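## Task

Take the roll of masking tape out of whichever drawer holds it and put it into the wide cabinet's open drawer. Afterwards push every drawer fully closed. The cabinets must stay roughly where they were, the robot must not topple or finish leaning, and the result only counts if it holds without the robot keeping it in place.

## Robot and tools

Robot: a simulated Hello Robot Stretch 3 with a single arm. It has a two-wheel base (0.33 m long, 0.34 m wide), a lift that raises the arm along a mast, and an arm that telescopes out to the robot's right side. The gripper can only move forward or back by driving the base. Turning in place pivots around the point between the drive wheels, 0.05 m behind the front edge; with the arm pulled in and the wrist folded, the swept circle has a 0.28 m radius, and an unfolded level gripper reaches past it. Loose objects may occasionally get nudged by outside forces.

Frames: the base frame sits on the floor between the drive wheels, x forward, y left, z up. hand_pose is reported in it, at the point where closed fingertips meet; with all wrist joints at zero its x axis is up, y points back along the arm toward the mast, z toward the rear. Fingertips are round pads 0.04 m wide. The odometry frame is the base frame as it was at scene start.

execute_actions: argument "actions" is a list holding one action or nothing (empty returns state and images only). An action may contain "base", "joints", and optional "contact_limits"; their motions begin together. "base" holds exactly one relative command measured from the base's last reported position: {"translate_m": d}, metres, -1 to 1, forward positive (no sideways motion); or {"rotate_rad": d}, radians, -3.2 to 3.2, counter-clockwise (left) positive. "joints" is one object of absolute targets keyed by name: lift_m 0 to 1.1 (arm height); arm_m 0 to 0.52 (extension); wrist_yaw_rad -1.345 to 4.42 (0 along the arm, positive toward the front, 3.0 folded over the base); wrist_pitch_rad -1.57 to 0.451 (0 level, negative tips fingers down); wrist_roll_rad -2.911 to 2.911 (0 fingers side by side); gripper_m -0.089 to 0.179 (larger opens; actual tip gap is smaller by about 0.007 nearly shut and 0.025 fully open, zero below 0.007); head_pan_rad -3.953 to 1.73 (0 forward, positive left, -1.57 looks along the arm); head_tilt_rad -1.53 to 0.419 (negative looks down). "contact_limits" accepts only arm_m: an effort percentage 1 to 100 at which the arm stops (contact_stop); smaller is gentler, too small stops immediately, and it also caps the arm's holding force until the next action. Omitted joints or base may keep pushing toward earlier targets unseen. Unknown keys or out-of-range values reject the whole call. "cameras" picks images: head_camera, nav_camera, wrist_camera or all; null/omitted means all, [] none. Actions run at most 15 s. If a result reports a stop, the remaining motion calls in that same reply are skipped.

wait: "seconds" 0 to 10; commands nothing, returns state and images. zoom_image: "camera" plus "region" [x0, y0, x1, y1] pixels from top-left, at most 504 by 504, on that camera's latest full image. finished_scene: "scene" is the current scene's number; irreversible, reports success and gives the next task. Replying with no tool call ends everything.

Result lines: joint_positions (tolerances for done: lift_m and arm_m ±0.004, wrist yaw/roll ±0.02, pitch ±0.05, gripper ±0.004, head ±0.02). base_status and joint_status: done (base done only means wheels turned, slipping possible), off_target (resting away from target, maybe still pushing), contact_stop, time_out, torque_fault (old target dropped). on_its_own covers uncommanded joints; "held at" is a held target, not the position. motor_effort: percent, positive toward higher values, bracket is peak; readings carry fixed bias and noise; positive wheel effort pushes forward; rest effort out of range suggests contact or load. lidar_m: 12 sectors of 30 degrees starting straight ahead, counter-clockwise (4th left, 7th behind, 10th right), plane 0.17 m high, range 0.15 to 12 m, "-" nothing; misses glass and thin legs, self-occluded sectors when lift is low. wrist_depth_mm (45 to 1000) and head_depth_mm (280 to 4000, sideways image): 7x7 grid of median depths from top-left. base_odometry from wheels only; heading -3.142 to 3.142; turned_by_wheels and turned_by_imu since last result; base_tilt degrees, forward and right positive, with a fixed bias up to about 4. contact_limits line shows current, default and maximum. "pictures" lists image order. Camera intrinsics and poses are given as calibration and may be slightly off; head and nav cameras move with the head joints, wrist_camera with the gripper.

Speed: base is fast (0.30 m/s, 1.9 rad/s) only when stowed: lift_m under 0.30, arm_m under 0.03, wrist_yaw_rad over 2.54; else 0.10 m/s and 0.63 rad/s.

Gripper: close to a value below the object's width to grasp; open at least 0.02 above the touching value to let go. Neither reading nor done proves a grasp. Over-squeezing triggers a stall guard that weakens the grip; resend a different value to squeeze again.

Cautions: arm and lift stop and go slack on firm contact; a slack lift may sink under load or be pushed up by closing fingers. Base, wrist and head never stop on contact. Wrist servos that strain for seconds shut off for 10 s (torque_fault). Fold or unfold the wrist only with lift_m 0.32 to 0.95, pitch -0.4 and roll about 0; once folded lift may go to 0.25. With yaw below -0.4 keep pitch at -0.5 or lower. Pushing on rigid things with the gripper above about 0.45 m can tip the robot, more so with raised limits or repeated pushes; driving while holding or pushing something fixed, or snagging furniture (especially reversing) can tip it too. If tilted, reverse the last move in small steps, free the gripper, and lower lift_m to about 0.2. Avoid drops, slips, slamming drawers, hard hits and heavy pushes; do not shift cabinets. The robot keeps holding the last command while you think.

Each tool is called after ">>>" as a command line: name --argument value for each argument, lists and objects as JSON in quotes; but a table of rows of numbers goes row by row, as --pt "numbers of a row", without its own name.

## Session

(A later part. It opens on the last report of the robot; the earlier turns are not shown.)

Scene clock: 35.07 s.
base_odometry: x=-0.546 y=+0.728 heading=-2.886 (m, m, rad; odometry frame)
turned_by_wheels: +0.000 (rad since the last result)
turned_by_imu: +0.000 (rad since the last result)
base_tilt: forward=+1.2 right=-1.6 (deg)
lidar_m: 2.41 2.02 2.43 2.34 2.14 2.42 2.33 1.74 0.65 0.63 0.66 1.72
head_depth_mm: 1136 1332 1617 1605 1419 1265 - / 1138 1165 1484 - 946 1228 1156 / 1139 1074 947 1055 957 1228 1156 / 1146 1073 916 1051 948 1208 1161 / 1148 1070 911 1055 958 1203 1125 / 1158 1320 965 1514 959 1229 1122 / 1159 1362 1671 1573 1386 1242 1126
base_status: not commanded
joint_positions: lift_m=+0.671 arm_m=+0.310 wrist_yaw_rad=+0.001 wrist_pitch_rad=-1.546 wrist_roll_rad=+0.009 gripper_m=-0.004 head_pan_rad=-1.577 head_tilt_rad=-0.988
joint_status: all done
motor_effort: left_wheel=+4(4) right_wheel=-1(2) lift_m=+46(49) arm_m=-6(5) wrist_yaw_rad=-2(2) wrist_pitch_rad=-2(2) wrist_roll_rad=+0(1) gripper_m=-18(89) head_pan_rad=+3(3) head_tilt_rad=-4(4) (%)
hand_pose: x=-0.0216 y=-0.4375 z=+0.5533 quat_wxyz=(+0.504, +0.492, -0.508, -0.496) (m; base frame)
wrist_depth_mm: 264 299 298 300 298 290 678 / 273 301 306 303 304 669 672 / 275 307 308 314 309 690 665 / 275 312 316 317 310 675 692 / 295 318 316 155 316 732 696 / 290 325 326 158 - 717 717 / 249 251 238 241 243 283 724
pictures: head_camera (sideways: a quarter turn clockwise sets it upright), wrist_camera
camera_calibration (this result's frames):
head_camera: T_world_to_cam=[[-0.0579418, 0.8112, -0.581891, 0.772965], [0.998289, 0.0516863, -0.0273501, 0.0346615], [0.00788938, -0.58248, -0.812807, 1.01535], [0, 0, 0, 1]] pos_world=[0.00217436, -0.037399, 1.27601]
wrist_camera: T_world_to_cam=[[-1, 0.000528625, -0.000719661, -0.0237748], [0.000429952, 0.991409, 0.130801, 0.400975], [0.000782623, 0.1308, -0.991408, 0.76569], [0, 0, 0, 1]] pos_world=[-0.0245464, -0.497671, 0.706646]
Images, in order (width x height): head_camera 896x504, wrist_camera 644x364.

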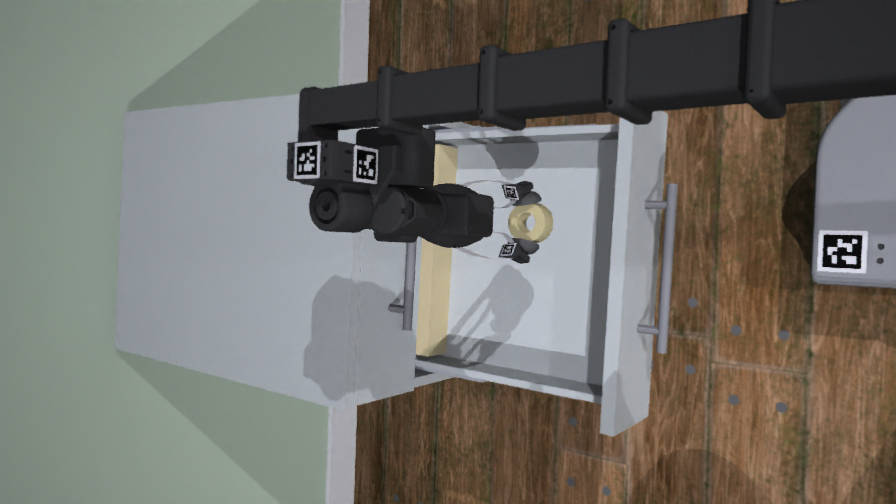

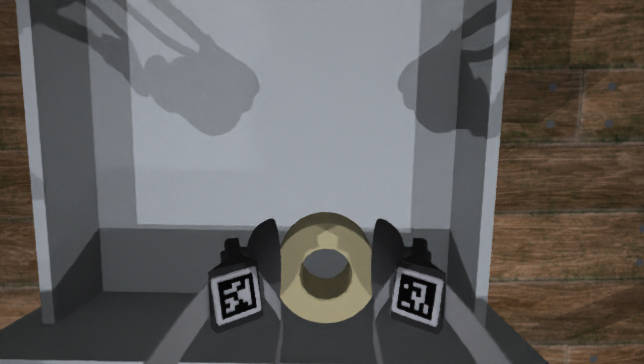

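>>> execute_actions --actions '[{"joints": {"arm_m": 0.005, "wrist_pitch_rad": -0.4, "wrist_yaw_rad": 3.0, "wrist_roll_rad": 0.0, "head_tilt_rad": -1.1}}]'

Scene clock: 39.63 s.
base_odometry: x=-0.546 y=+0.728 heading=-2.886 (m, m, rad; odometry frame)
turned_by_wheels: +0.000 (rad since the last result)
turned_by_imu: +0.000 (rad since the last result)
base_tilt: forward=+1.2 right=-1.6 (deg)
lidar_m: 2.40 2.03 2.44 2.34 2.15 2.43 2.34 1.74 0.65 0.63 0.66 1.72
head_depth_mm: 1202 1443 1644 1492 1360 - - / 1122 949 930 1462 1355 1212 - / 1085 931 904 1022 949 1218 - / 1080 931 900 1024 950 1228 - / 1080 931 902 1025 929 1217 1113 / 1217 1348 1584 1461 1281 1215 1113 / 1224 1473 1654 1482 1333 1218 1114
base_status: not commanded
joint_positions: lift_m=+0.671 arm_m=+0.005 wrist_yaw_rad=+2.998 wrist_pitch_rad=-0.422 wrist_roll_rad=+0.002 gripper_m=-0.004 head_pan_rad=-1.577 head_tilt_rad=-1.086
joint_status: all done
motor_effort: left_wheel=+3(3) right_wheel=-1(2) lift_m=+46(46) arm_m=-6(7) wrist_yaw_rad=+1(0) wrist_pitch_rad=+12(14) wrist_roll_rad=-1(2) gripper_m=-18(19) head_pan_rad=+4(4) head_tilt_rad=-5(13) (%)
hand_pose: x=+0.0108 y=+0.0713 z=+0.6831 quat_wxyz=(+0.198, +0.701, +0.098, +0.678) (m; base frame)
wrist_depth_mm: - - - - - - - / - - - - - - - / - - - - - - - / - - - - - - - / - - - 156 - - - / 959 984 - 158 - - - / 830 851 808 805 822 833 836
pictures: head_camera (sideways: a quarter turn clockwise sets it upright), nav_camera (sideways: a quarter turn counterclockwise sets it upright), wrist_camera
camera_calibration (this result's frames):
head_camera: T_world_to_cam=[[-0.057649, 0.864517, -0.499286, 0.665351], [0.998301, 0.0541338, -0.0215337, 0.027086], [0.00841198, -0.499679, -0.86617, 1.08471], [0, 0, 0, 1]] pos_world=[0.00219229, -0.0346653, 1.27233]
nav_camera: T_world_to_cam=[[0.0241466, -0.87319, 0.486781, -0.588858], [-0.999407, -0.00912911, 0.0331995, 0.0216412], [-0.0245456, -0.487294, -0.872893, 1.09234], [0, 0, 0, 1]] pos_world=[0.0626595, 0.0183038, 1.23942]
wrist_camera: T_world_to_cam=[[0.990212, -0.139469, 0.00528748, -0.00713072], [-0.0717514, -0.54119, -0.837834, 0.651251], [0.119713, 0.829254, -0.5459, 0.47248], [0, 0, 0, 1]] pos_world=[-0.002773, -0.0403497, 0.803605]
Images, in order (width x height): head_camera 896x504, nav_camera 672x504, wrist_camera 644x364.

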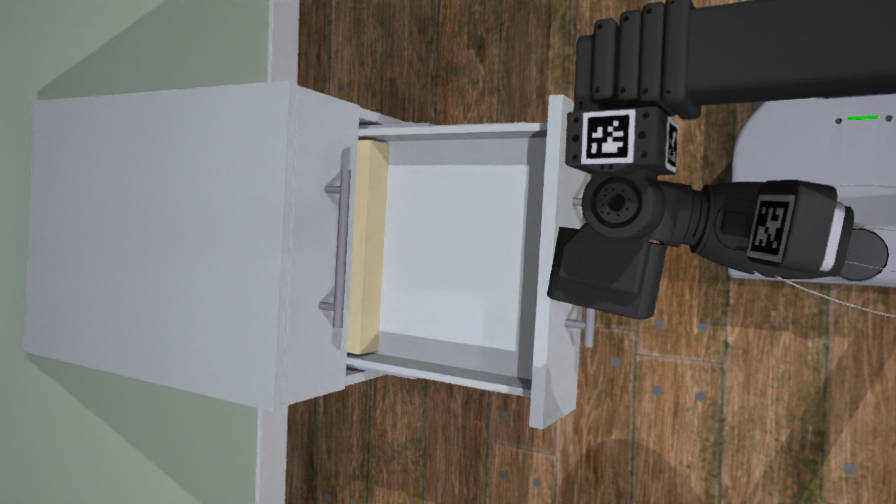

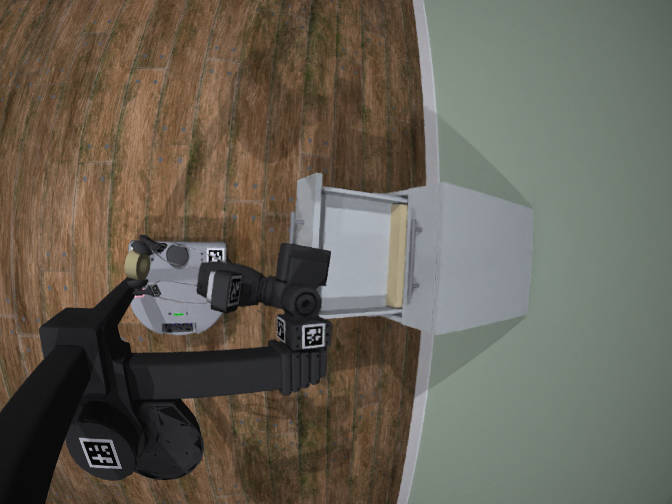

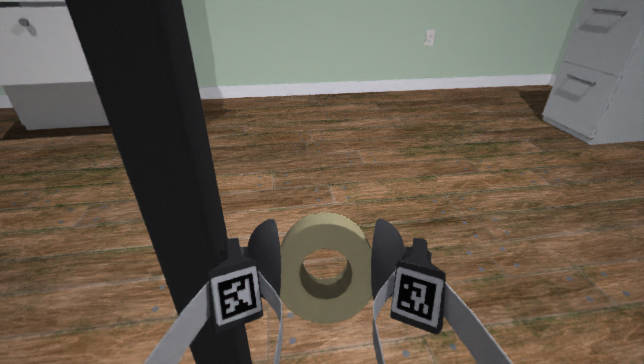

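>>> execute_actions --actions '[{"joints": {"lift_m": 0.28, "arm_m": 0.045}}]' --cameras '["head_camera", "wrist_camera"]'

Scene clock: 44.13 s.
base_odometry: x=-0.546 y=+0.728 heading=-2.886 (m, m, rad; odometry frame)
turned_by_wheels: +0.000 (rad since the last result)
turned_by_imu: +0.000 (rad since the last result)
base_tilt: forward=+1.1 right=-1.6 (deg)
lidar_m: 2.40 2.02 2.43 2.34 2.15 2.42 2.33 1.75 0.65 0.63 0.66 1.72
head_depth_mm: 1201 1439 1640 1482 1331 1214 1114 / 1120 954 932 1468 1302 1223 - / 1084 932 905 1026 965 1266 - / 1084 932 901 1024 952 1219 - / 1081 929 900 1025 930 1216 1117 / 1217 1353 1584 1462 1280 1218 1118 / 1233 1476 1657 1482 1333 1213 1115
base_status: not commanded
joint_positions: lift_m=+0.281 arm_m=+0.045 wrist_yaw_rad=+2.998 wrist_pitch_rad=-0.420 wrist_roll_rad=+0.002 gripper_m=-0.004 head_pan_rad=-1.577 head_tilt_rad=-1.086
joint_status: all done
motor_effort: left_wheel=+3(3) right_wheel=-1(1) lift_m=+13(43) arm_m=+6(6) wrist_yaw_rad=+1(1) wrist_pitch_rad=+12(12) wrist_roll_rad=-1(1) gripper_m=-18(19) head_pan_rad=+4(4) head_tilt_rad=-4(5) (%)
hand_pose: x=+0.0108 y=+0.0322 z=+0.2928 quat_wxyz=(+0.197, +0.701, +0.098, +0.679) (m; base frame)
wrist_depth_mm: - - - - - - - / - - - - - - - / - - - - - - - / 754 744 739 761 742 754 762 / 604 610 - 156 640 604 618 / 510 514 - 158 - 509 508 / - - - 414 420 437 439
pictures: head_camera (sideways: a quarter turn clockwise sets it upright), wrist_camera
camera_calibration (this result's frames):
head_camera: T_world_to_cam=[[-0.0576489, 0.864523, -0.499277, 0.665339], [0.998301, 0.0541339, -0.0215331, 0.0270851], [0.00841197, -0.49967, -0.866175, 1.08472], [0, 0, 0, 1]] pos_world=[0.00219229, -0.034665, 1.27233]
wrist_camera: T_world_to_cam=[[0.990237, -0.139292, 0.00529178, -0.0104984], [-0.071506, -0.540195, -0.838497, 0.303242], [0.119655, 0.829932, -0.544881, 0.291436], [0, 0, 0, 1]] pos_world=[-0.00279221, -0.0795246, 0.413121]
Images, in order (width x height): head_camera 896x504, wrist_camera 644x364.

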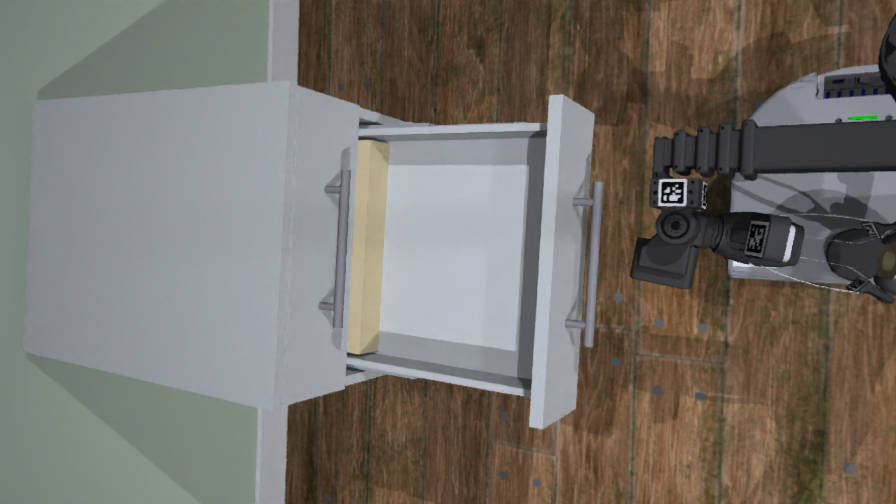

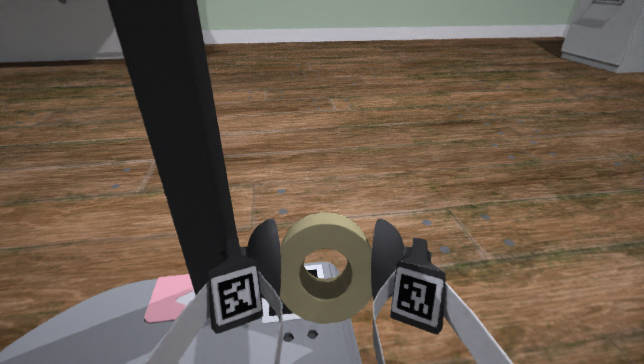

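>>> execute_actions --actions '[{"joints": {"arm_m": 0.43}, "contact_limits": {"arm_m": 15}}]' --cameras '["head_camera", "nav_camera"]'

Scene clock: 47.83 s.
base_odometry: x=-0.546 y=+0.728 heading=-2.886 (m, m, rad; odometry frame)
turned_by_wheels: +0.000 (rad since the last result)
turned_by_imu: +0.000 (rad since the last result)
base_tilt: forward=+1.2 right=-1.6 (deg)
lidar_m: 2.41 2.02 2.43 2.34 2.15 2.43 2.34 1.74 0.65 0.63 0.66 1.72
head_depth_mm: 1199 1441 1641 1491 1339 1212 1119 / 1121 948 936 1456 1330 1214 - / 1079 928 906 1283 1334 1232 - / 1080 929 901 1239 1339 1233 - / 1081 932 903 1251 1335 1217 1113 / 1218 1352 1578 1487 1335 1212 1117 / 1226 1472 1660 1480 1330 1213 1115
base_status: not commanded
joint_positions: lift_m=+0.280 arm_m=+0.398 wrist_yaw_rad=+3.012 wrist_pitch_rad=-0.421 wrist_roll_rad=+0.002 gripper_m=-0.004 head_pan_rad=-1.577 head_tilt_rad=-1.087
joint_status: arm_m contact_stop (moved +0.353 of +0.385)
on_its_own: arm_m is slack since a contact_stop, until your next command for it (your +0.430 is given up); wrist_yaw_rad is at rest, and its effort (-17) is outside its rest range (-12 to +12)
motor_effort: left_wheel=+1(4) right_wheel=+3(6) lift_m=+18(18) arm_m=+0(17) wrist_yaw_rad=-17(24) wrist_pitch_rad=+12(12) wrist_roll_rad=-1(1) gripper_m=-18(19) head_pan_rad=+3(4) head_tilt_rad=-5(5) (%)
contact_limits: arm_m 15 (drawing in: default 30, maximum 50; extending or still: default 42, maximum 68)
hand_pose: x=+0.0076 y=-0.3205 z=+0.2925 quat_wxyz=(+0.192, +0.700, +0.103, +0.680) (m; base frame)
wrist_depth_mm: - - - - - - - / - - - - - - - / - - - - - - - / 749 766 - 747 766 768 776 / 590 - - 155 635 620 614 / 512 - - 158 - 512 504 / 432 431 417 420 419 436 432
pictures: head_camera (sideways: a quarter turn clockwise sets it upright), nav_camera (sideways: a quarter turn counterclockwise sets it upright)
camera_calibration (this result's frames):
head_camera: T_world_to_cam=[[-0.0578018, 0.864907, -0.498594, 0.66445], [0.998292, 0.0543301, -0.0214855, 0.0270232], [0.0085057, -0.498984, -0.86657, 1.08523], [0, 0, 0, 1]] pos_world=[0.00219865, -0.0346423, 1.2723]
nav_camera: T_world_to_cam=[[0.024301, -0.873575, 0.486082, -0.587948], [-0.999406, -0.00933499, 0.0331873, 0.0216571], [-0.024454, -0.486599, -0.873283, 1.09285], [0, 0, 0, 1]] pos_world=[0.0626565, 0.018364, 1.23944]
Images, in order (width x height): head_camera 896x504, nav_camera 672x504.

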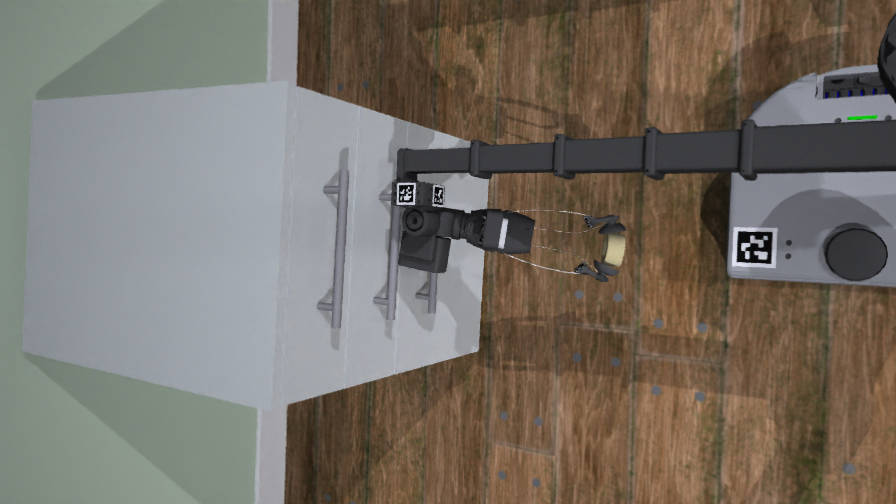

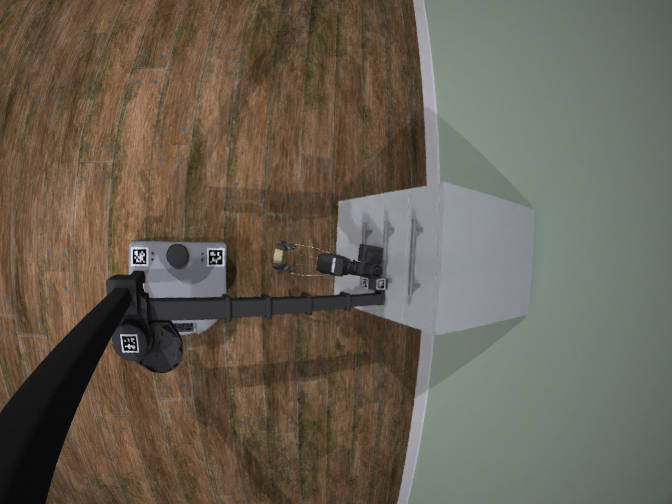

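>>> zoom_image --camera "head_camera" --region '[270, 70, 520, 410]'

>>> zoom_image --camera "head_camera" --region '[310, 260, 500, 410]'

Region (270, 70, 520, 410) of head_camera's 896x504 image, scaled by 1.482, with more detail than that image has; it fills the left 371 columns of this view, and the rest is white.

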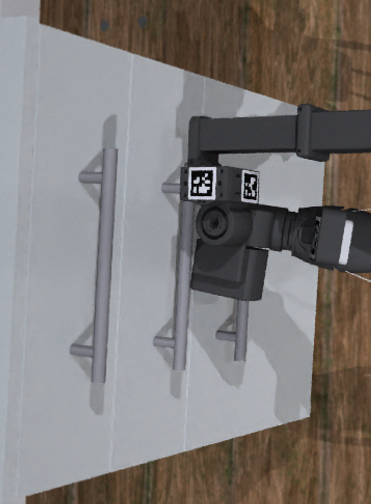

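Region (310, 260, 500, 410) of head_camera's 896x504 image, scaled by 2.653, with more detail than that image has; it fills the top 398 rows of this view, and the rest is white.

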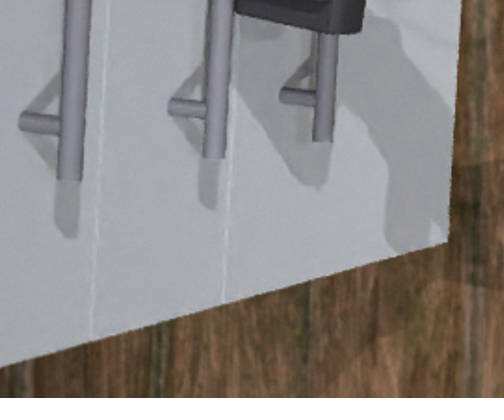

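>>> zoom_image --camera "head_camera" --region '[330, 340, 440, 410]'

>>> zoom_image --camera "head_camera" --region '[320, 80, 430, 150]'

Region (330, 340, 440, 410) of head_camera's 896x504 image, scaled by 4.582, with more detail than that image has; it fills the top 321 rows of this view, and the rest is white.

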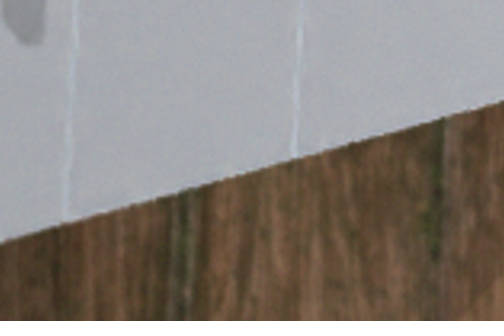

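Region (320, 80, 430, 150) of head_camera's 896x504 image, scaled by 4.582, with more detail than that image has; it fills the top 321 rows of this view, and the rest is white.

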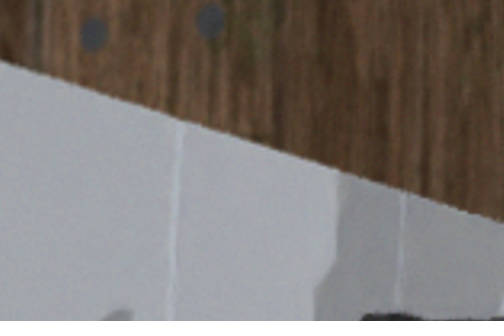

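>>> execute_actions --actions '[{"base": {"rotate_rad": -0.94}, "joints": {"arm_m": 0.005, "wrist_yaw_rad": 3.0, "head_pan_rad": -3.27, "head_tilt_rad": -0.45}}]'

Scene clock: 53.77 s.
base_odometry: x=-0.546 y=+0.728 heading=+2.457 (m, m, rad; odometry frame)
turned_by_wheels: -0.940 (rad since the last result)
turned_by_imu: -0.934 (rad since the last result)
base_tilt: forward=+1.2 right=-1.6 (deg)
lidar_m: 1.31 1.96 2.02 2.22 2.57 2.15 2.21 2.37 2.34 1.57 0.64 0.63
head_depth_mm: 2235 2357 2456 2698 2302 1753 1429 / 2362 2465 2153 2280 2288 1747 1422 / 2453 2582 2267 2052 2272 1739 1419 / 2635 2760 2402 2199 2248 1727 1405 / 2772 2970 2562 2717 2239 1733 1398 / 2957 3142 3386 3006 2217 1719 1399 / 2708 2894 3056 3061 2205 1709 1390
base_status: done
joint_positions: lift_m=+0.280 arm_m=+0.005 wrist_yaw_rad=+3.002 wrist_pitch_rad=-0.421 wrist_roll_rad=+0.002 gripper_m=-0.004 head_pan_rad=-3.263 head_tilt_rad=-0.458
joint_status: all done
motor_effort: left_wheel=+3(16) right_wheel=-1(17) lift_m=+18(17) arm_m=-6(9) wrist_yaw_rad=-3(18) wrist_pitch_rad=+12(12) wrist_roll_rad=-1(1) gripper_m=-18(18) head_pan_rad=-3(43) head_tilt_rad=+3(24) (%)
hand_pose: x=+0.0100 y=+0.0715 z=+0.2925 quat_wxyz=(+0.196, +0.701, +0.099, +0.679) (m; base frame)
wrist_depth_mm: - - - - - - - / - - - - - - - / - - - - - - - / 758 754 759 755 763 747 758 / 607 597 625 155 634 607 612 / 502 496 - 157 - 508 511 / 445 - - - 419 433 438
pictures: head_camera (sideways: a quarter turn clockwise sets it upright), nav_camera (sideways: a quarter turn counterclockwise sets it upright), wrist_camera
camera_calibration (this result's frames):
head_camera: T_world_to_cam=[[0.410025, 0.0133439, -0.911977, 1.20037], [-0.0850586, -0.994976, -0.0528007, 0.0744321], [-0.9081, 0.0992211, -0.40683, 0.492832], [0, 0, 0, 1]] pos_world=[-0.0383109, 0.00914112, 1.29914]
nav_camera: T_world_to_cam=[[-0.420401, 0.0216184, 0.907081, -1.13392], [0.128163, 0.991108, 0.0357781, 0.0113767], [-0.898241, 0.131296, -0.419433, 0.507862], [0, 0, 0, 1]] pos_world=[-0.0219756, -0.053442, 1.24116]
wrist_camera: T_world_to_cam=[[0.99073, -0.13574, 0.00539242, -0.00453415], [-0.0695253, -0.54075, -0.838305, 0.324124], [0.116707, 0.830159, -0.545174, 0.258904], [0, 0, 0, 1]] pos_world=[-0.00318905, -0.0402769, 0.412887]
Images, in order (width x height): head_camera 896x504, nav_camera 672x504, wrist_camera 644x364.

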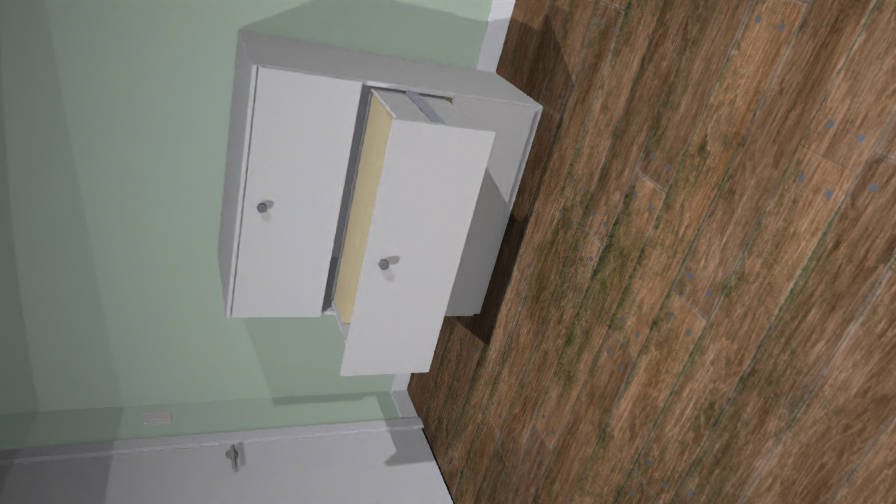

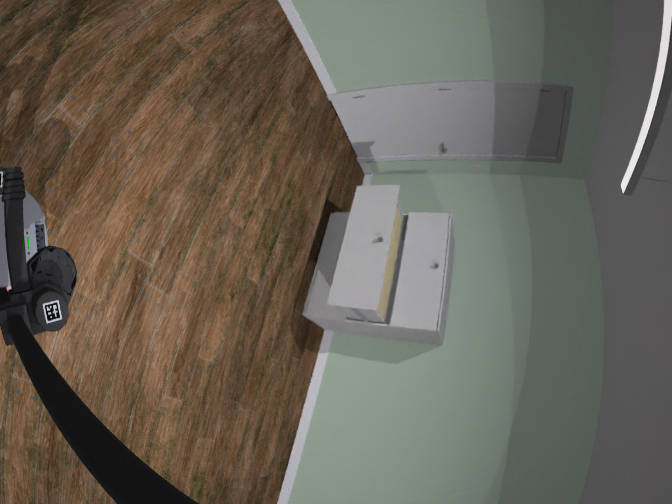

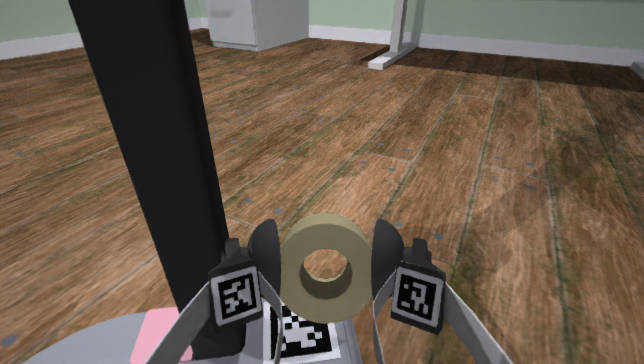

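>>> zoom_image --camera "head_camera" --region '[210, 20, 560, 390]'

Region (210, 20, 560, 390) of head_camera's 896x504 image, scaled by 1.362, with more detail than that image has; it fills the left 477 columns of this view, and the rest is white.

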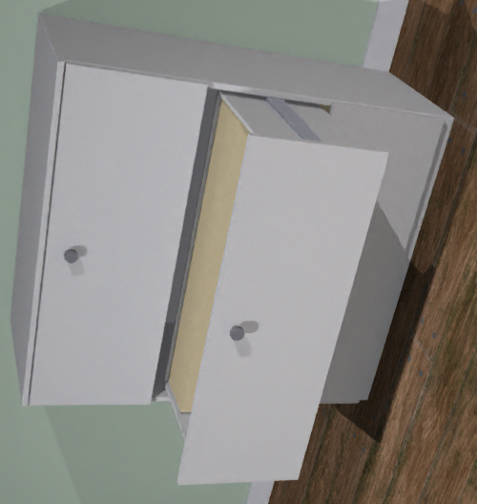

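>>> execute_actions --actions '[{"base": {"translate_m": -1.0}, "joints": {"head_pan_rad": -3.33, "head_tilt_rad": -0.65}}]' --cameras '["head_camera", "nav_camera"]'

Scene clock: 62.23 s.
base_odometry: x=+0.229 y=+0.096 heading=+2.458 (m, m, rad; odometry frame)
turned_by_wheels: +0.000 (rad since the last result)
turned_by_imu: -0.007 (rad since the last result)
base_tilt: forward=+1.1 right=-1.6 (deg)
lidar_m: 1.54 2.94 2.38 2.24 1.75 1.26 1.34 1.78 1.76 1.88 2.04 1.49
head_depth_mm: 1479 1184 1272 1279 1140 1490 1264 / 1540 1242 1340 1154 1206 1481 1260 / 1602 1285 1396 1179 1643 1474 1257 / 1681 1348 1459 1237 1686 1472 1252 / 1765 1408 1525 1288 1736 1465 1250 / 1882 2109 2258 1393 1785 1469 1247 / 1991 2239 2451 2172 1782 1456 1242
base_status: done
joint_positions: lift_m=+0.280 arm_m=+0.005 wrist_yaw_rad=+3.001 wrist_pitch_rad=-0.421 wrist_roll_rad=+0.002 gripper_m=-0.004 head_pan_rad=-3.323 head_tilt_rad=-0.643
joint_status: all done
motor_effort: left_wheel=+3(8) right_wheel=-2(8) lift_m=+17(17) arm_m=-6(6) wrist_yaw_rad=-3(3) wrist_pitch_rad=+12(12) wrist_roll_rad=-1(1) gripper_m=-18(18) head_pan_rad=-3(10) head_tilt_rad=-3(12) (%)
hand_pose: x=+0.0101 y=+0.0715 z=+0.2925 quat_wxyz=(+0.196, +0.701, +0.099, +0.679) (m; base frame)
wrist_depth_mm: - - - - - - - / - - - - - - - / - - - - - - - / 735 772 765 737 776 771 760 / 597 598 641 155 641 606 612 / 501 507 - 158 - 508 506 / 446 - - - 417 437 431
pictures: head_camera (sideways: a quarter turn clockwise sets it upright), nav_camera (sideways: a quarter turn counterclockwise sets it upright)
camera_calibration (this result's frames):
head_camera: T_world_to_cam=[[0.568171, -0.0403083, -0.821923, 1.08196], [-0.13572, -0.989712, -0.0452819, 0.0649407], [-0.811641, 0.137279, -0.567796, 0.701687], [0, 0, 0, 1]] pos_world=[-0.0364057, 0.0115578, 1.29064]
nav_camera: T_world_to_cam=[[-0.5753, 0.0756237, 0.814439, -1.01216], [0.180867, 0.98283, 0.0365002, 0.0101238], [-0.797695, 0.168303, -0.5791, 0.714997], [0, 0, 0, 1]] pos_world=[-0.0137755, -0.0537433, 1.23803]
Images, in order (width x height): head_camera 896x504, nav_camera 672x504.

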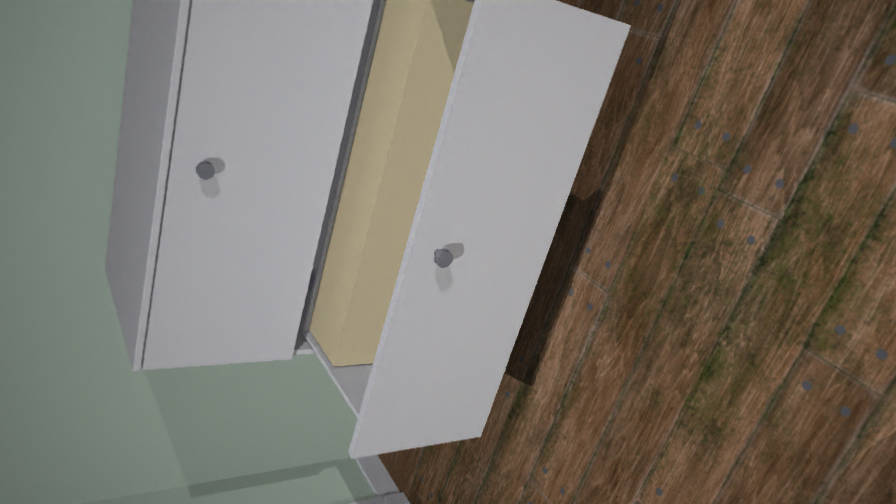

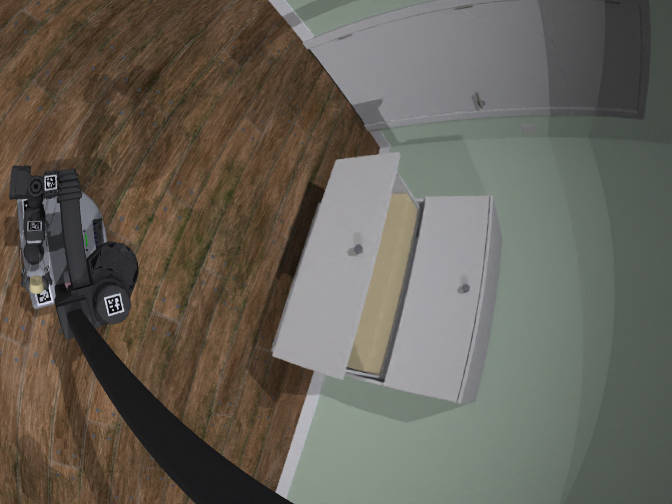

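>>> execute_actions --actions '[{"base": {"translate_m": -0.72}, "joints": {"head_pan_rad": -3.6, "head_tilt_rad": -1.05}}]' --cameras '["head_camera", "nav_camera"]'

Scene clock: 67.13 s.
base_odometry: x=+0.787 y=-0.359 heading=+2.458 (m, m, rad; odometry frame)
turned_by_wheels: +0.000 (rad since the last result)
turned_by_imu: -0.005 (rad since the last result)
base_tilt: forward=+1.2 right=-1.6 (deg)
lidar_m: 2.17 3.05 2.72 1.49 0.68 0.67 0.71 1.34 1.31 1.43 2.12 2.32
head_depth_mm: 609 712 844 934 - 1198 1118 / 619 730 859 970 730 - 1119 / 621 748 861 999 765 1267 - / 643 767 891 999 809 - - / 657 783 895 1017 857 1252 - / 671 805 909 1028 913 1223 - / 686 825 914 971 1303 1227 1131
base_status: done
joint_positions: lift_m=+0.280 arm_m=+0.005 wrist_yaw_rad=+3.001 wrist_pitch_rad=-0.421 wrist_roll_rad=+0.002 gripper_m=-0.004 head_pan_rad=-3.593 head_tilt_rad=-1.037
joint_status: all done
motor_effort: left_wheel=+3(8) right_wheel=-1(8) lift_m=+17(17) arm_m=-6(6) wrist_yaw_rad=-3(3) wrist_pitch_rad=+12(12) wrist_roll_rad=-1(1) gripper_m=-18(19) head_pan_rad=-3(24) head_tilt_rad=-4(21) (%)
hand_pose: x=+0.0101 y=+0.0715 z=+0.2925 quat_wxyz=(+0.196, +0.701, +0.099, +0.679) (m; base frame)
wrist_depth_mm: 281 - - - - - - / 561 - - - - - - / 591 - - - - - - / 609 705 777 787 755 745 749 / 609 599 626 155 621 606 607 / 510 505 - 157 - 505 510 / 437 - - - 429 435 438
pictures: head_camera (sideways: a quarter turn clockwise sets it upright), nav_camera (sideways: a quarter turn counterclockwise sets it upright)
camera_calibration (this result's frames):
head_camera: T_world_to_cam=[[0.782056, -0.309519, -0.540912, 0.714455], [-0.382467, -0.923646, -0.0244481, 0.0393044], [-0.492044, 0.226001, -0.840724, 1.05469], [0, 0, 0, 1]] pos_world=[-0.0247561, 0.0190797, 1.27412]
nav_camera: T_world_to_cam=[[-0.775981, 0.34375, 0.528856, -0.638787], [0.424017, 0.905019, 0.0339014, 0.0120423], [-0.466971, 0.250551, -0.848034, 1.06273], [0, 0, 0, 1]] pos_world=[-0.00452754, -0.0575839, 1.23865]
Images, in order (width x height): head_camera 896x504, nav_camera 672x504.

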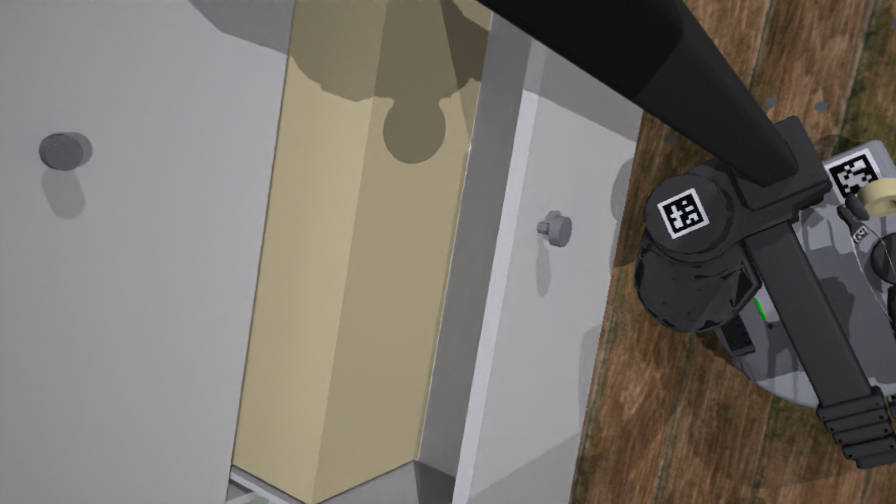

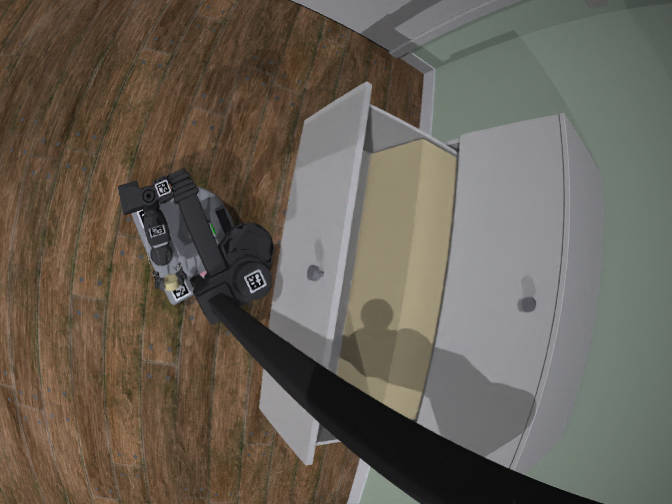

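>>> execute_actions --actions '[{"base": {"rotate_rad": -2.155}, "joints": {"lift_m": 0.862, "wrist_yaw_rad": 1.5, "head_pan_rad": -1.57, "head_tilt_rad": -1.0}}]'

Scene clock: 74.03 s.
base_odometry: x=+0.787 y=-0.359 heading=+0.303 (m, m, rad; odometry frame)
turned_by_wheels: -2.155 (rad since the last result)
turned_by_imu: -2.140 (rad since the last result)
base_tilt: forward=+1.2 right=-1.6 (deg)
lidar_m: 1.31 1.41 2.00 2.60 2.19 3.05 2.72 1.56 0.69 0.67 0.70 1.36
head_depth_mm: 604 710 856 878 - 1227 1125 / 609 716 856 876 - 1222 1156 / 612 721 872 884 - 1221 1160 / 611 726 872 965 681 1216 1159 / 621 732 871 974 686 1214 1125 / 625 738 872 987 - 1202 1123 / 630 744 868 1000 709 1237 1122
base_status: done
joint_positions: lift_m=+0.861 arm_m=+0.005 wrist_yaw_rad=+1.502 wrist_pitch_rad=-0.421 wrist_roll_rad=+0.002 gripper_m=-0.004 head_pan_rad=-1.577 head_tilt_rad=-1.001
joint_status: all done
motor_effort: left_wheel=+3(13) right_wheel=-1(6) lift_m=+47(47) arm_m=-5(6) wrist_yaw_rad=-3(6) wrist_pitch_rad=+12(12) wrist_roll_rad=-1(1) gripper_m=-19(18) head_pan_rad=+4(42) head_tilt_rad=+0(6) (%)
hand_pose: x=+0.2021 y=-0.1660 z=+0.8734 quat_wxyz=(+0.606, +0.580, -0.405, +0.363) (m; base frame)
wrist_depth_mm: - - - - - - - / - - - - - - - / - - - - - - - / - - - - - - - / - - - 155 - - - / - - - 158 - 532 486 / - - - - 549 589 477
pictures: head_camera (sideways: a quarter turn clockwise sets it upright), nav_camera (sideways: a quarter turn counterclockwise sets it upright), wrist_camera
camera_calibration (this result's frames):
head_camera: T_world_to_cam=[[-0.0578738, 0.818611, -0.571425, 0.75933], [0.998292, 0.0520049, -0.0266057, 0.0336918], [0.00793724, -0.571989, -0.820223, 1.02499], [0, 0, 0, 1]] pos_world=[0.00217537, -0.0370633, 1.27552]
nav_camera: T_world_to_cam=[[0.0243645, -0.828319, 0.559726, -0.683885], [-0.99939, -0.00616673, 0.0343768, 0.0201045], [-0.0250233, -0.560222, -0.827964, 1.03395], [0, 0, 0, 1]] pos_world=[0.0626275, 0.0128894, 1.23817]
wrist_camera: T_world_to_cam=[[-0.0653475, -0.997847, 0.00560476, -0.160068], [-0.544164, 0.0309273, -0.838409, 0.886928], [0.83643, -0.0578378, -0.545014, 0.457256], [0, 0, 0, 1]] pos_world=[0.0897122, -0.160707, 0.993716]
Images, in order (width x height): head_camera 896x504, nav_camera 672x504, wrist_camera 644x364.

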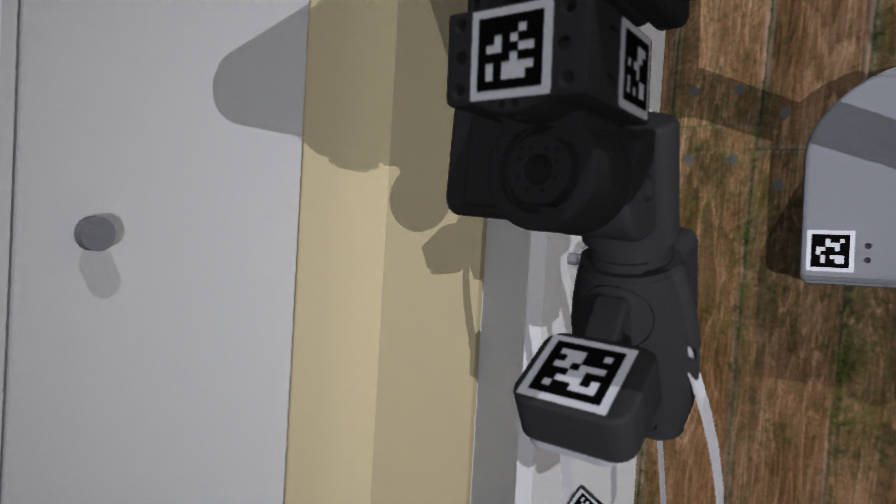

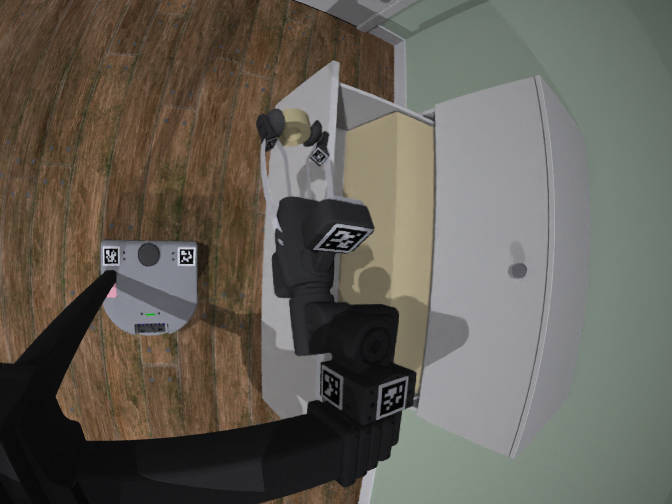

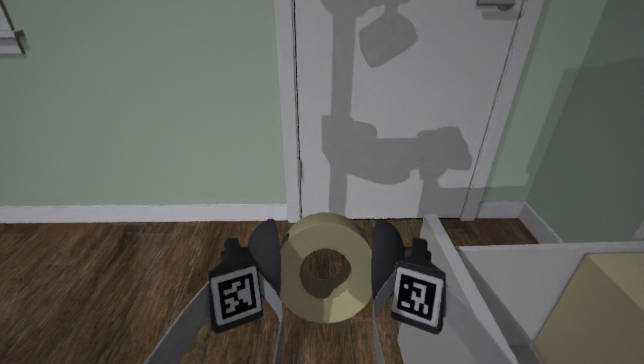

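>>> zoom_image --camera "head_camera" --region '[430, 210, 630, 504]'

Region (430, 210, 630, 504) of head_camera's 896x504 image, scaled by 1.714, with more detail than that image has; it fills the left 343 columns of this view, and the rest is white.

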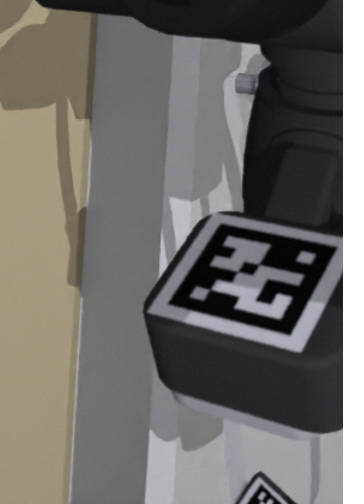

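>>> execute_actions --actions '[{"joints": {"wrist_yaw_rad": 0.0, "wrist_pitch_rad": -1.55, "arm_m": 0.328}}]'

Scene clock: 79.87 s.
base_odometry: x=+0.787 y=-0.359 heading=+0.303 (m, m, rad; odometry frame)
turned_by_wheels: +0.000 (rad since the last result)
turned_by_imu: +0.000 (rad since the last result)
base_tilt: forward=+1.1 right=-1.6 (deg)
lidar_m: 1.31 1.41 2.00 2.60 2.19 3.04 2.72 1.56 0.69 0.67 0.70 1.36
head_depth_mm: 581 - - 936 758 1222 1127 / - - 855 940 734 1224 1156 / 587 - 872 956 744 1221 1162 / 612 725 871 969 750 1221 1163 / 621 732 872 976 769 1239 1120 / 624 737 869 986 777 1238 1118 / 630 744 868 998 754 1234 1123
base_status: not commanded
joint_positions: lift_m=+0.861 arm_m=+0.328 wrist_yaw_rad=+0.001 wrist_pitch_rad=-1.545 wrist_roll_rad=+0.001 gripper_m=-0.004 head_pan_rad=-1.577 head_tilt_rad=-1.001
joint_status: all done
motor_effort: left_wheel=+2(3) right_wheel=-1(1) lift_m=+46(46) arm_m=+6(11) wrist_yaw_rad=-2(4) wrist_pitch_rad=-2(10) wrist_roll_rad=+0(1) gripper_m=-18(18) head_pan_rad=+3(4) head_tilt_rad=+0(1) (%)
hand_pose: x=-0.0216 y=-0.4550 z=+0.7432 quat_wxyz=(+0.506, +0.493, -0.506, -0.494) (m; base frame)
wrist_depth_mm: 252 251 250 251 251 250 252 / 361 350 337 323 311 303 290 / 494 487 495 493 501 495 447 / 500 495 502 504 505 503 445 / 506 516 516 156 513 509 447 / 369 371 408 159 - 398 408 / 274 278 268 271 271 290 292
pictures: head_camera (sideways: a quarter turn clockwise sets it upright), nav_camera (sideways: a quarter turn counterclockwise sets it upright), wrist_camera
camera_calibration (this result's frames):
head_camera: T_world_to_cam=[[-0.0578746, 0.818611, -0.571426, 0.75933], [0.998292, 0.0520059, -0.0266057, 0.0336919], [0.00793778, -0.57199, -0.820222, 1.02499], [0, 0, 0, 1]] pos_world=[0.0021754, -0.0370633, 1.27552]
nav_camera: T_world_to_cam=[[0.0243653, -0.828319, 0.559727, -0.683885], [-0.99939, -0.00616768, 0.0343768, 0.0201045], [-0.0250228, -0.560223, -0.827964, 1.03395], [0, 0, 0, 1]] pos_world=[0.0626275, 0.0128895, 1.23817]
wrist_camera: T_world_to_cam=[[-0.999973, -0.00739601, -0.000525493, -0.0273779], [-0.00740161, 0.991503, 0.129874, 0.393973], [-0.000439522, 0.129874, -0.99153, 0.955957], [0, 0, 0, 1]] pos_world=[-0.0240409, -0.514983, 0.896679]
Images, in order (width x height): head_camera 896x504, nav_camera 672x504, wrist_camera 644x364.

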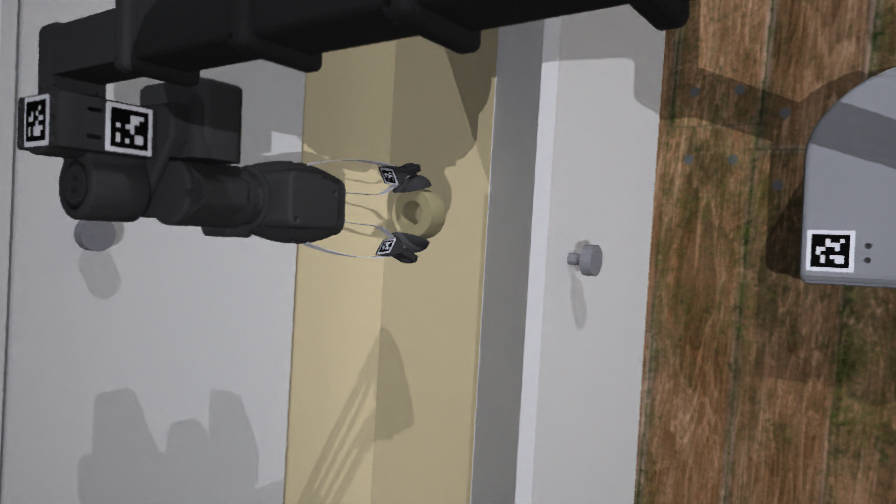

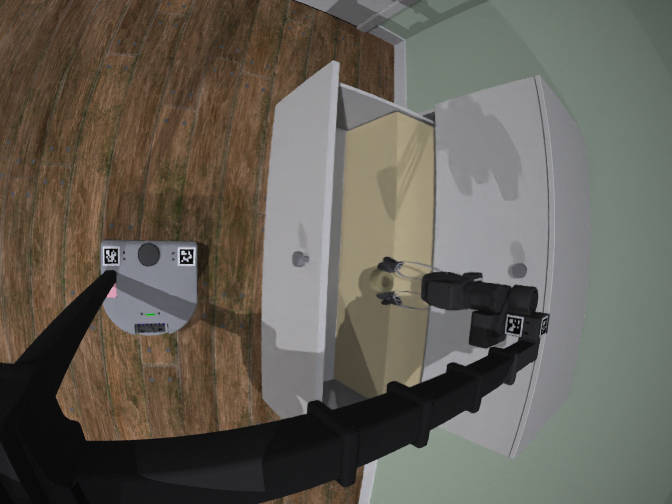

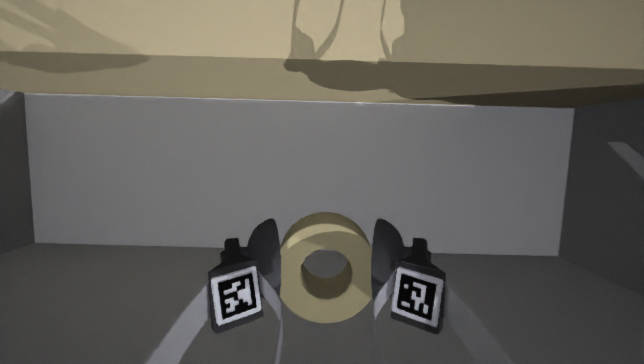

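>>> execute_actions --actions '[{"joints": {"lift_m": 0.544, "arm_m": 0.321}}]'

Scene clock: 84.00 s.
base_odometry: x=+0.787 y=-0.359 heading=+0.303 (m, m, rad; odometry frame)
turned_by_wheels: +0.000 (rad since the last result)
turned_by_imu: +0.000 (rad since the last result)
base_tilt: forward=+1.2 right=-1.6 (deg)
lidar_m: 1.31 1.41 2.00 2.60 2.19 3.05 2.72 1.56 0.69 0.67 0.70 1.36
head_depth_mm: 605 710 855 928 758 1227 1128 / 607 715 857 918 817 - - / 612 722 873 - 743 1224 1166 / 611 727 872 948 718 1217 1159 / 621 733 872 975 771 1240 1121 / 625 740 869 988 778 1231 1122 / 630 745 868 1001 752 1243 1123
base_status: not commanded
joint_positions: lift_m=+0.545 arm_m=+0.321 wrist_yaw_rad=+0.001 wrist_pitch_rad=-1.546 wrist_roll_rad=+0.001 gripper_m=-0.004 head_pan_rad=-1.577 head_tilt_rad=-1.001
joint_status: all done
motor_effort: left_wheel=+3(2) right_wheel=-2(1) lift_m=+13(41) arm_m=-6(6) wrist_yaw_rad=-2(2) wrist_pitch_rad=-2(2) wrist_roll_rad=-1(1) gripper_m=-18(18) head_pan_rad=+4(4) head_tilt_rad=+0(0) (%)
hand_pose: x=-0.0216 y=-0.4486 z=+0.4266 quat_wxyz=(+0.506, +0.494, -0.506, -0.494) (m; base frame)
wrist_depth_mm: 182 184 184 183 184 184 183 / 186 186 186 186 188 187 188 / 190 189 190 190 190 190 191 / 193 193 193 193 193 193 194 / 197 196 196 156 195 198 199 / 200 199 198 159 - 198 201 / 203 204 204 203 204 202 204
pictures: head_camera (sideways: a quarter turn clockwise sets it upright), nav_camera (sideways: a quarter turn counterclockwise sets it upright), wrist_camera
camera_calibration (this result's frames):
head_camera: T_world_to_cam=[[-0.0578746, 0.818611, -0.571426, 0.75933], [0.998292, 0.0520059, -0.0266057, 0.0336919], [0.00793778, -0.57199, -0.820222, 1.02499], [0, 0, 0, 1]] pos_world=[0.0021754, -0.0370633, 1.27552]
nav_camera: T_world_to_cam=[[0.0243653, -0.828319, 0.559727, -0.683885], [-0.99939, -0.00616768, 0.0343768, 0.0201045], [-0.0250228, -0.560223, -0.827964, 1.03395], [0, 0, 0, 1]] pos_world=[0.0626275, 0.0128895, 1.23817]
wrist_camera: T_world_to_cam=[[-0.999973, -0.00739508, -0.000530538, -0.0274946], [-0.00740103, 0.991407, 0.130606, 0.42841], [-0.00043986, 0.130606, -0.991434, 0.641499], [0, 0, 0, 1]] pos_world=[-0.024041, -0.508716, 0.580036]
Images, in order (width x height): head_camera 896x504, nav_camera 672x504, wrist_camera 644x364.

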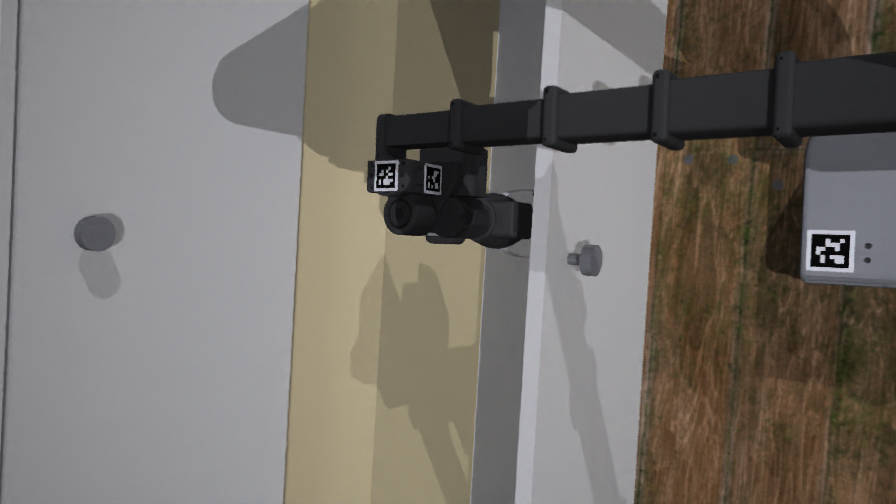

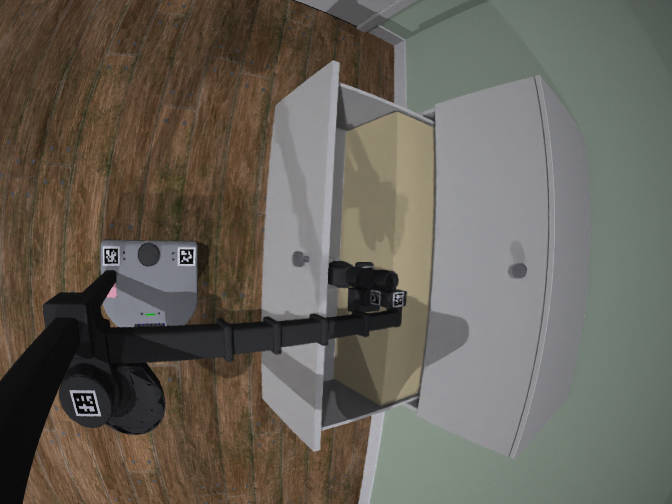

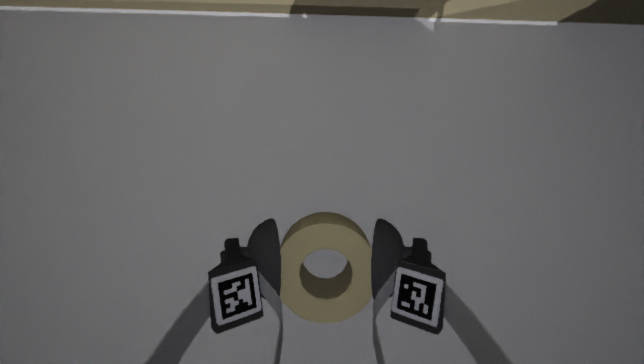

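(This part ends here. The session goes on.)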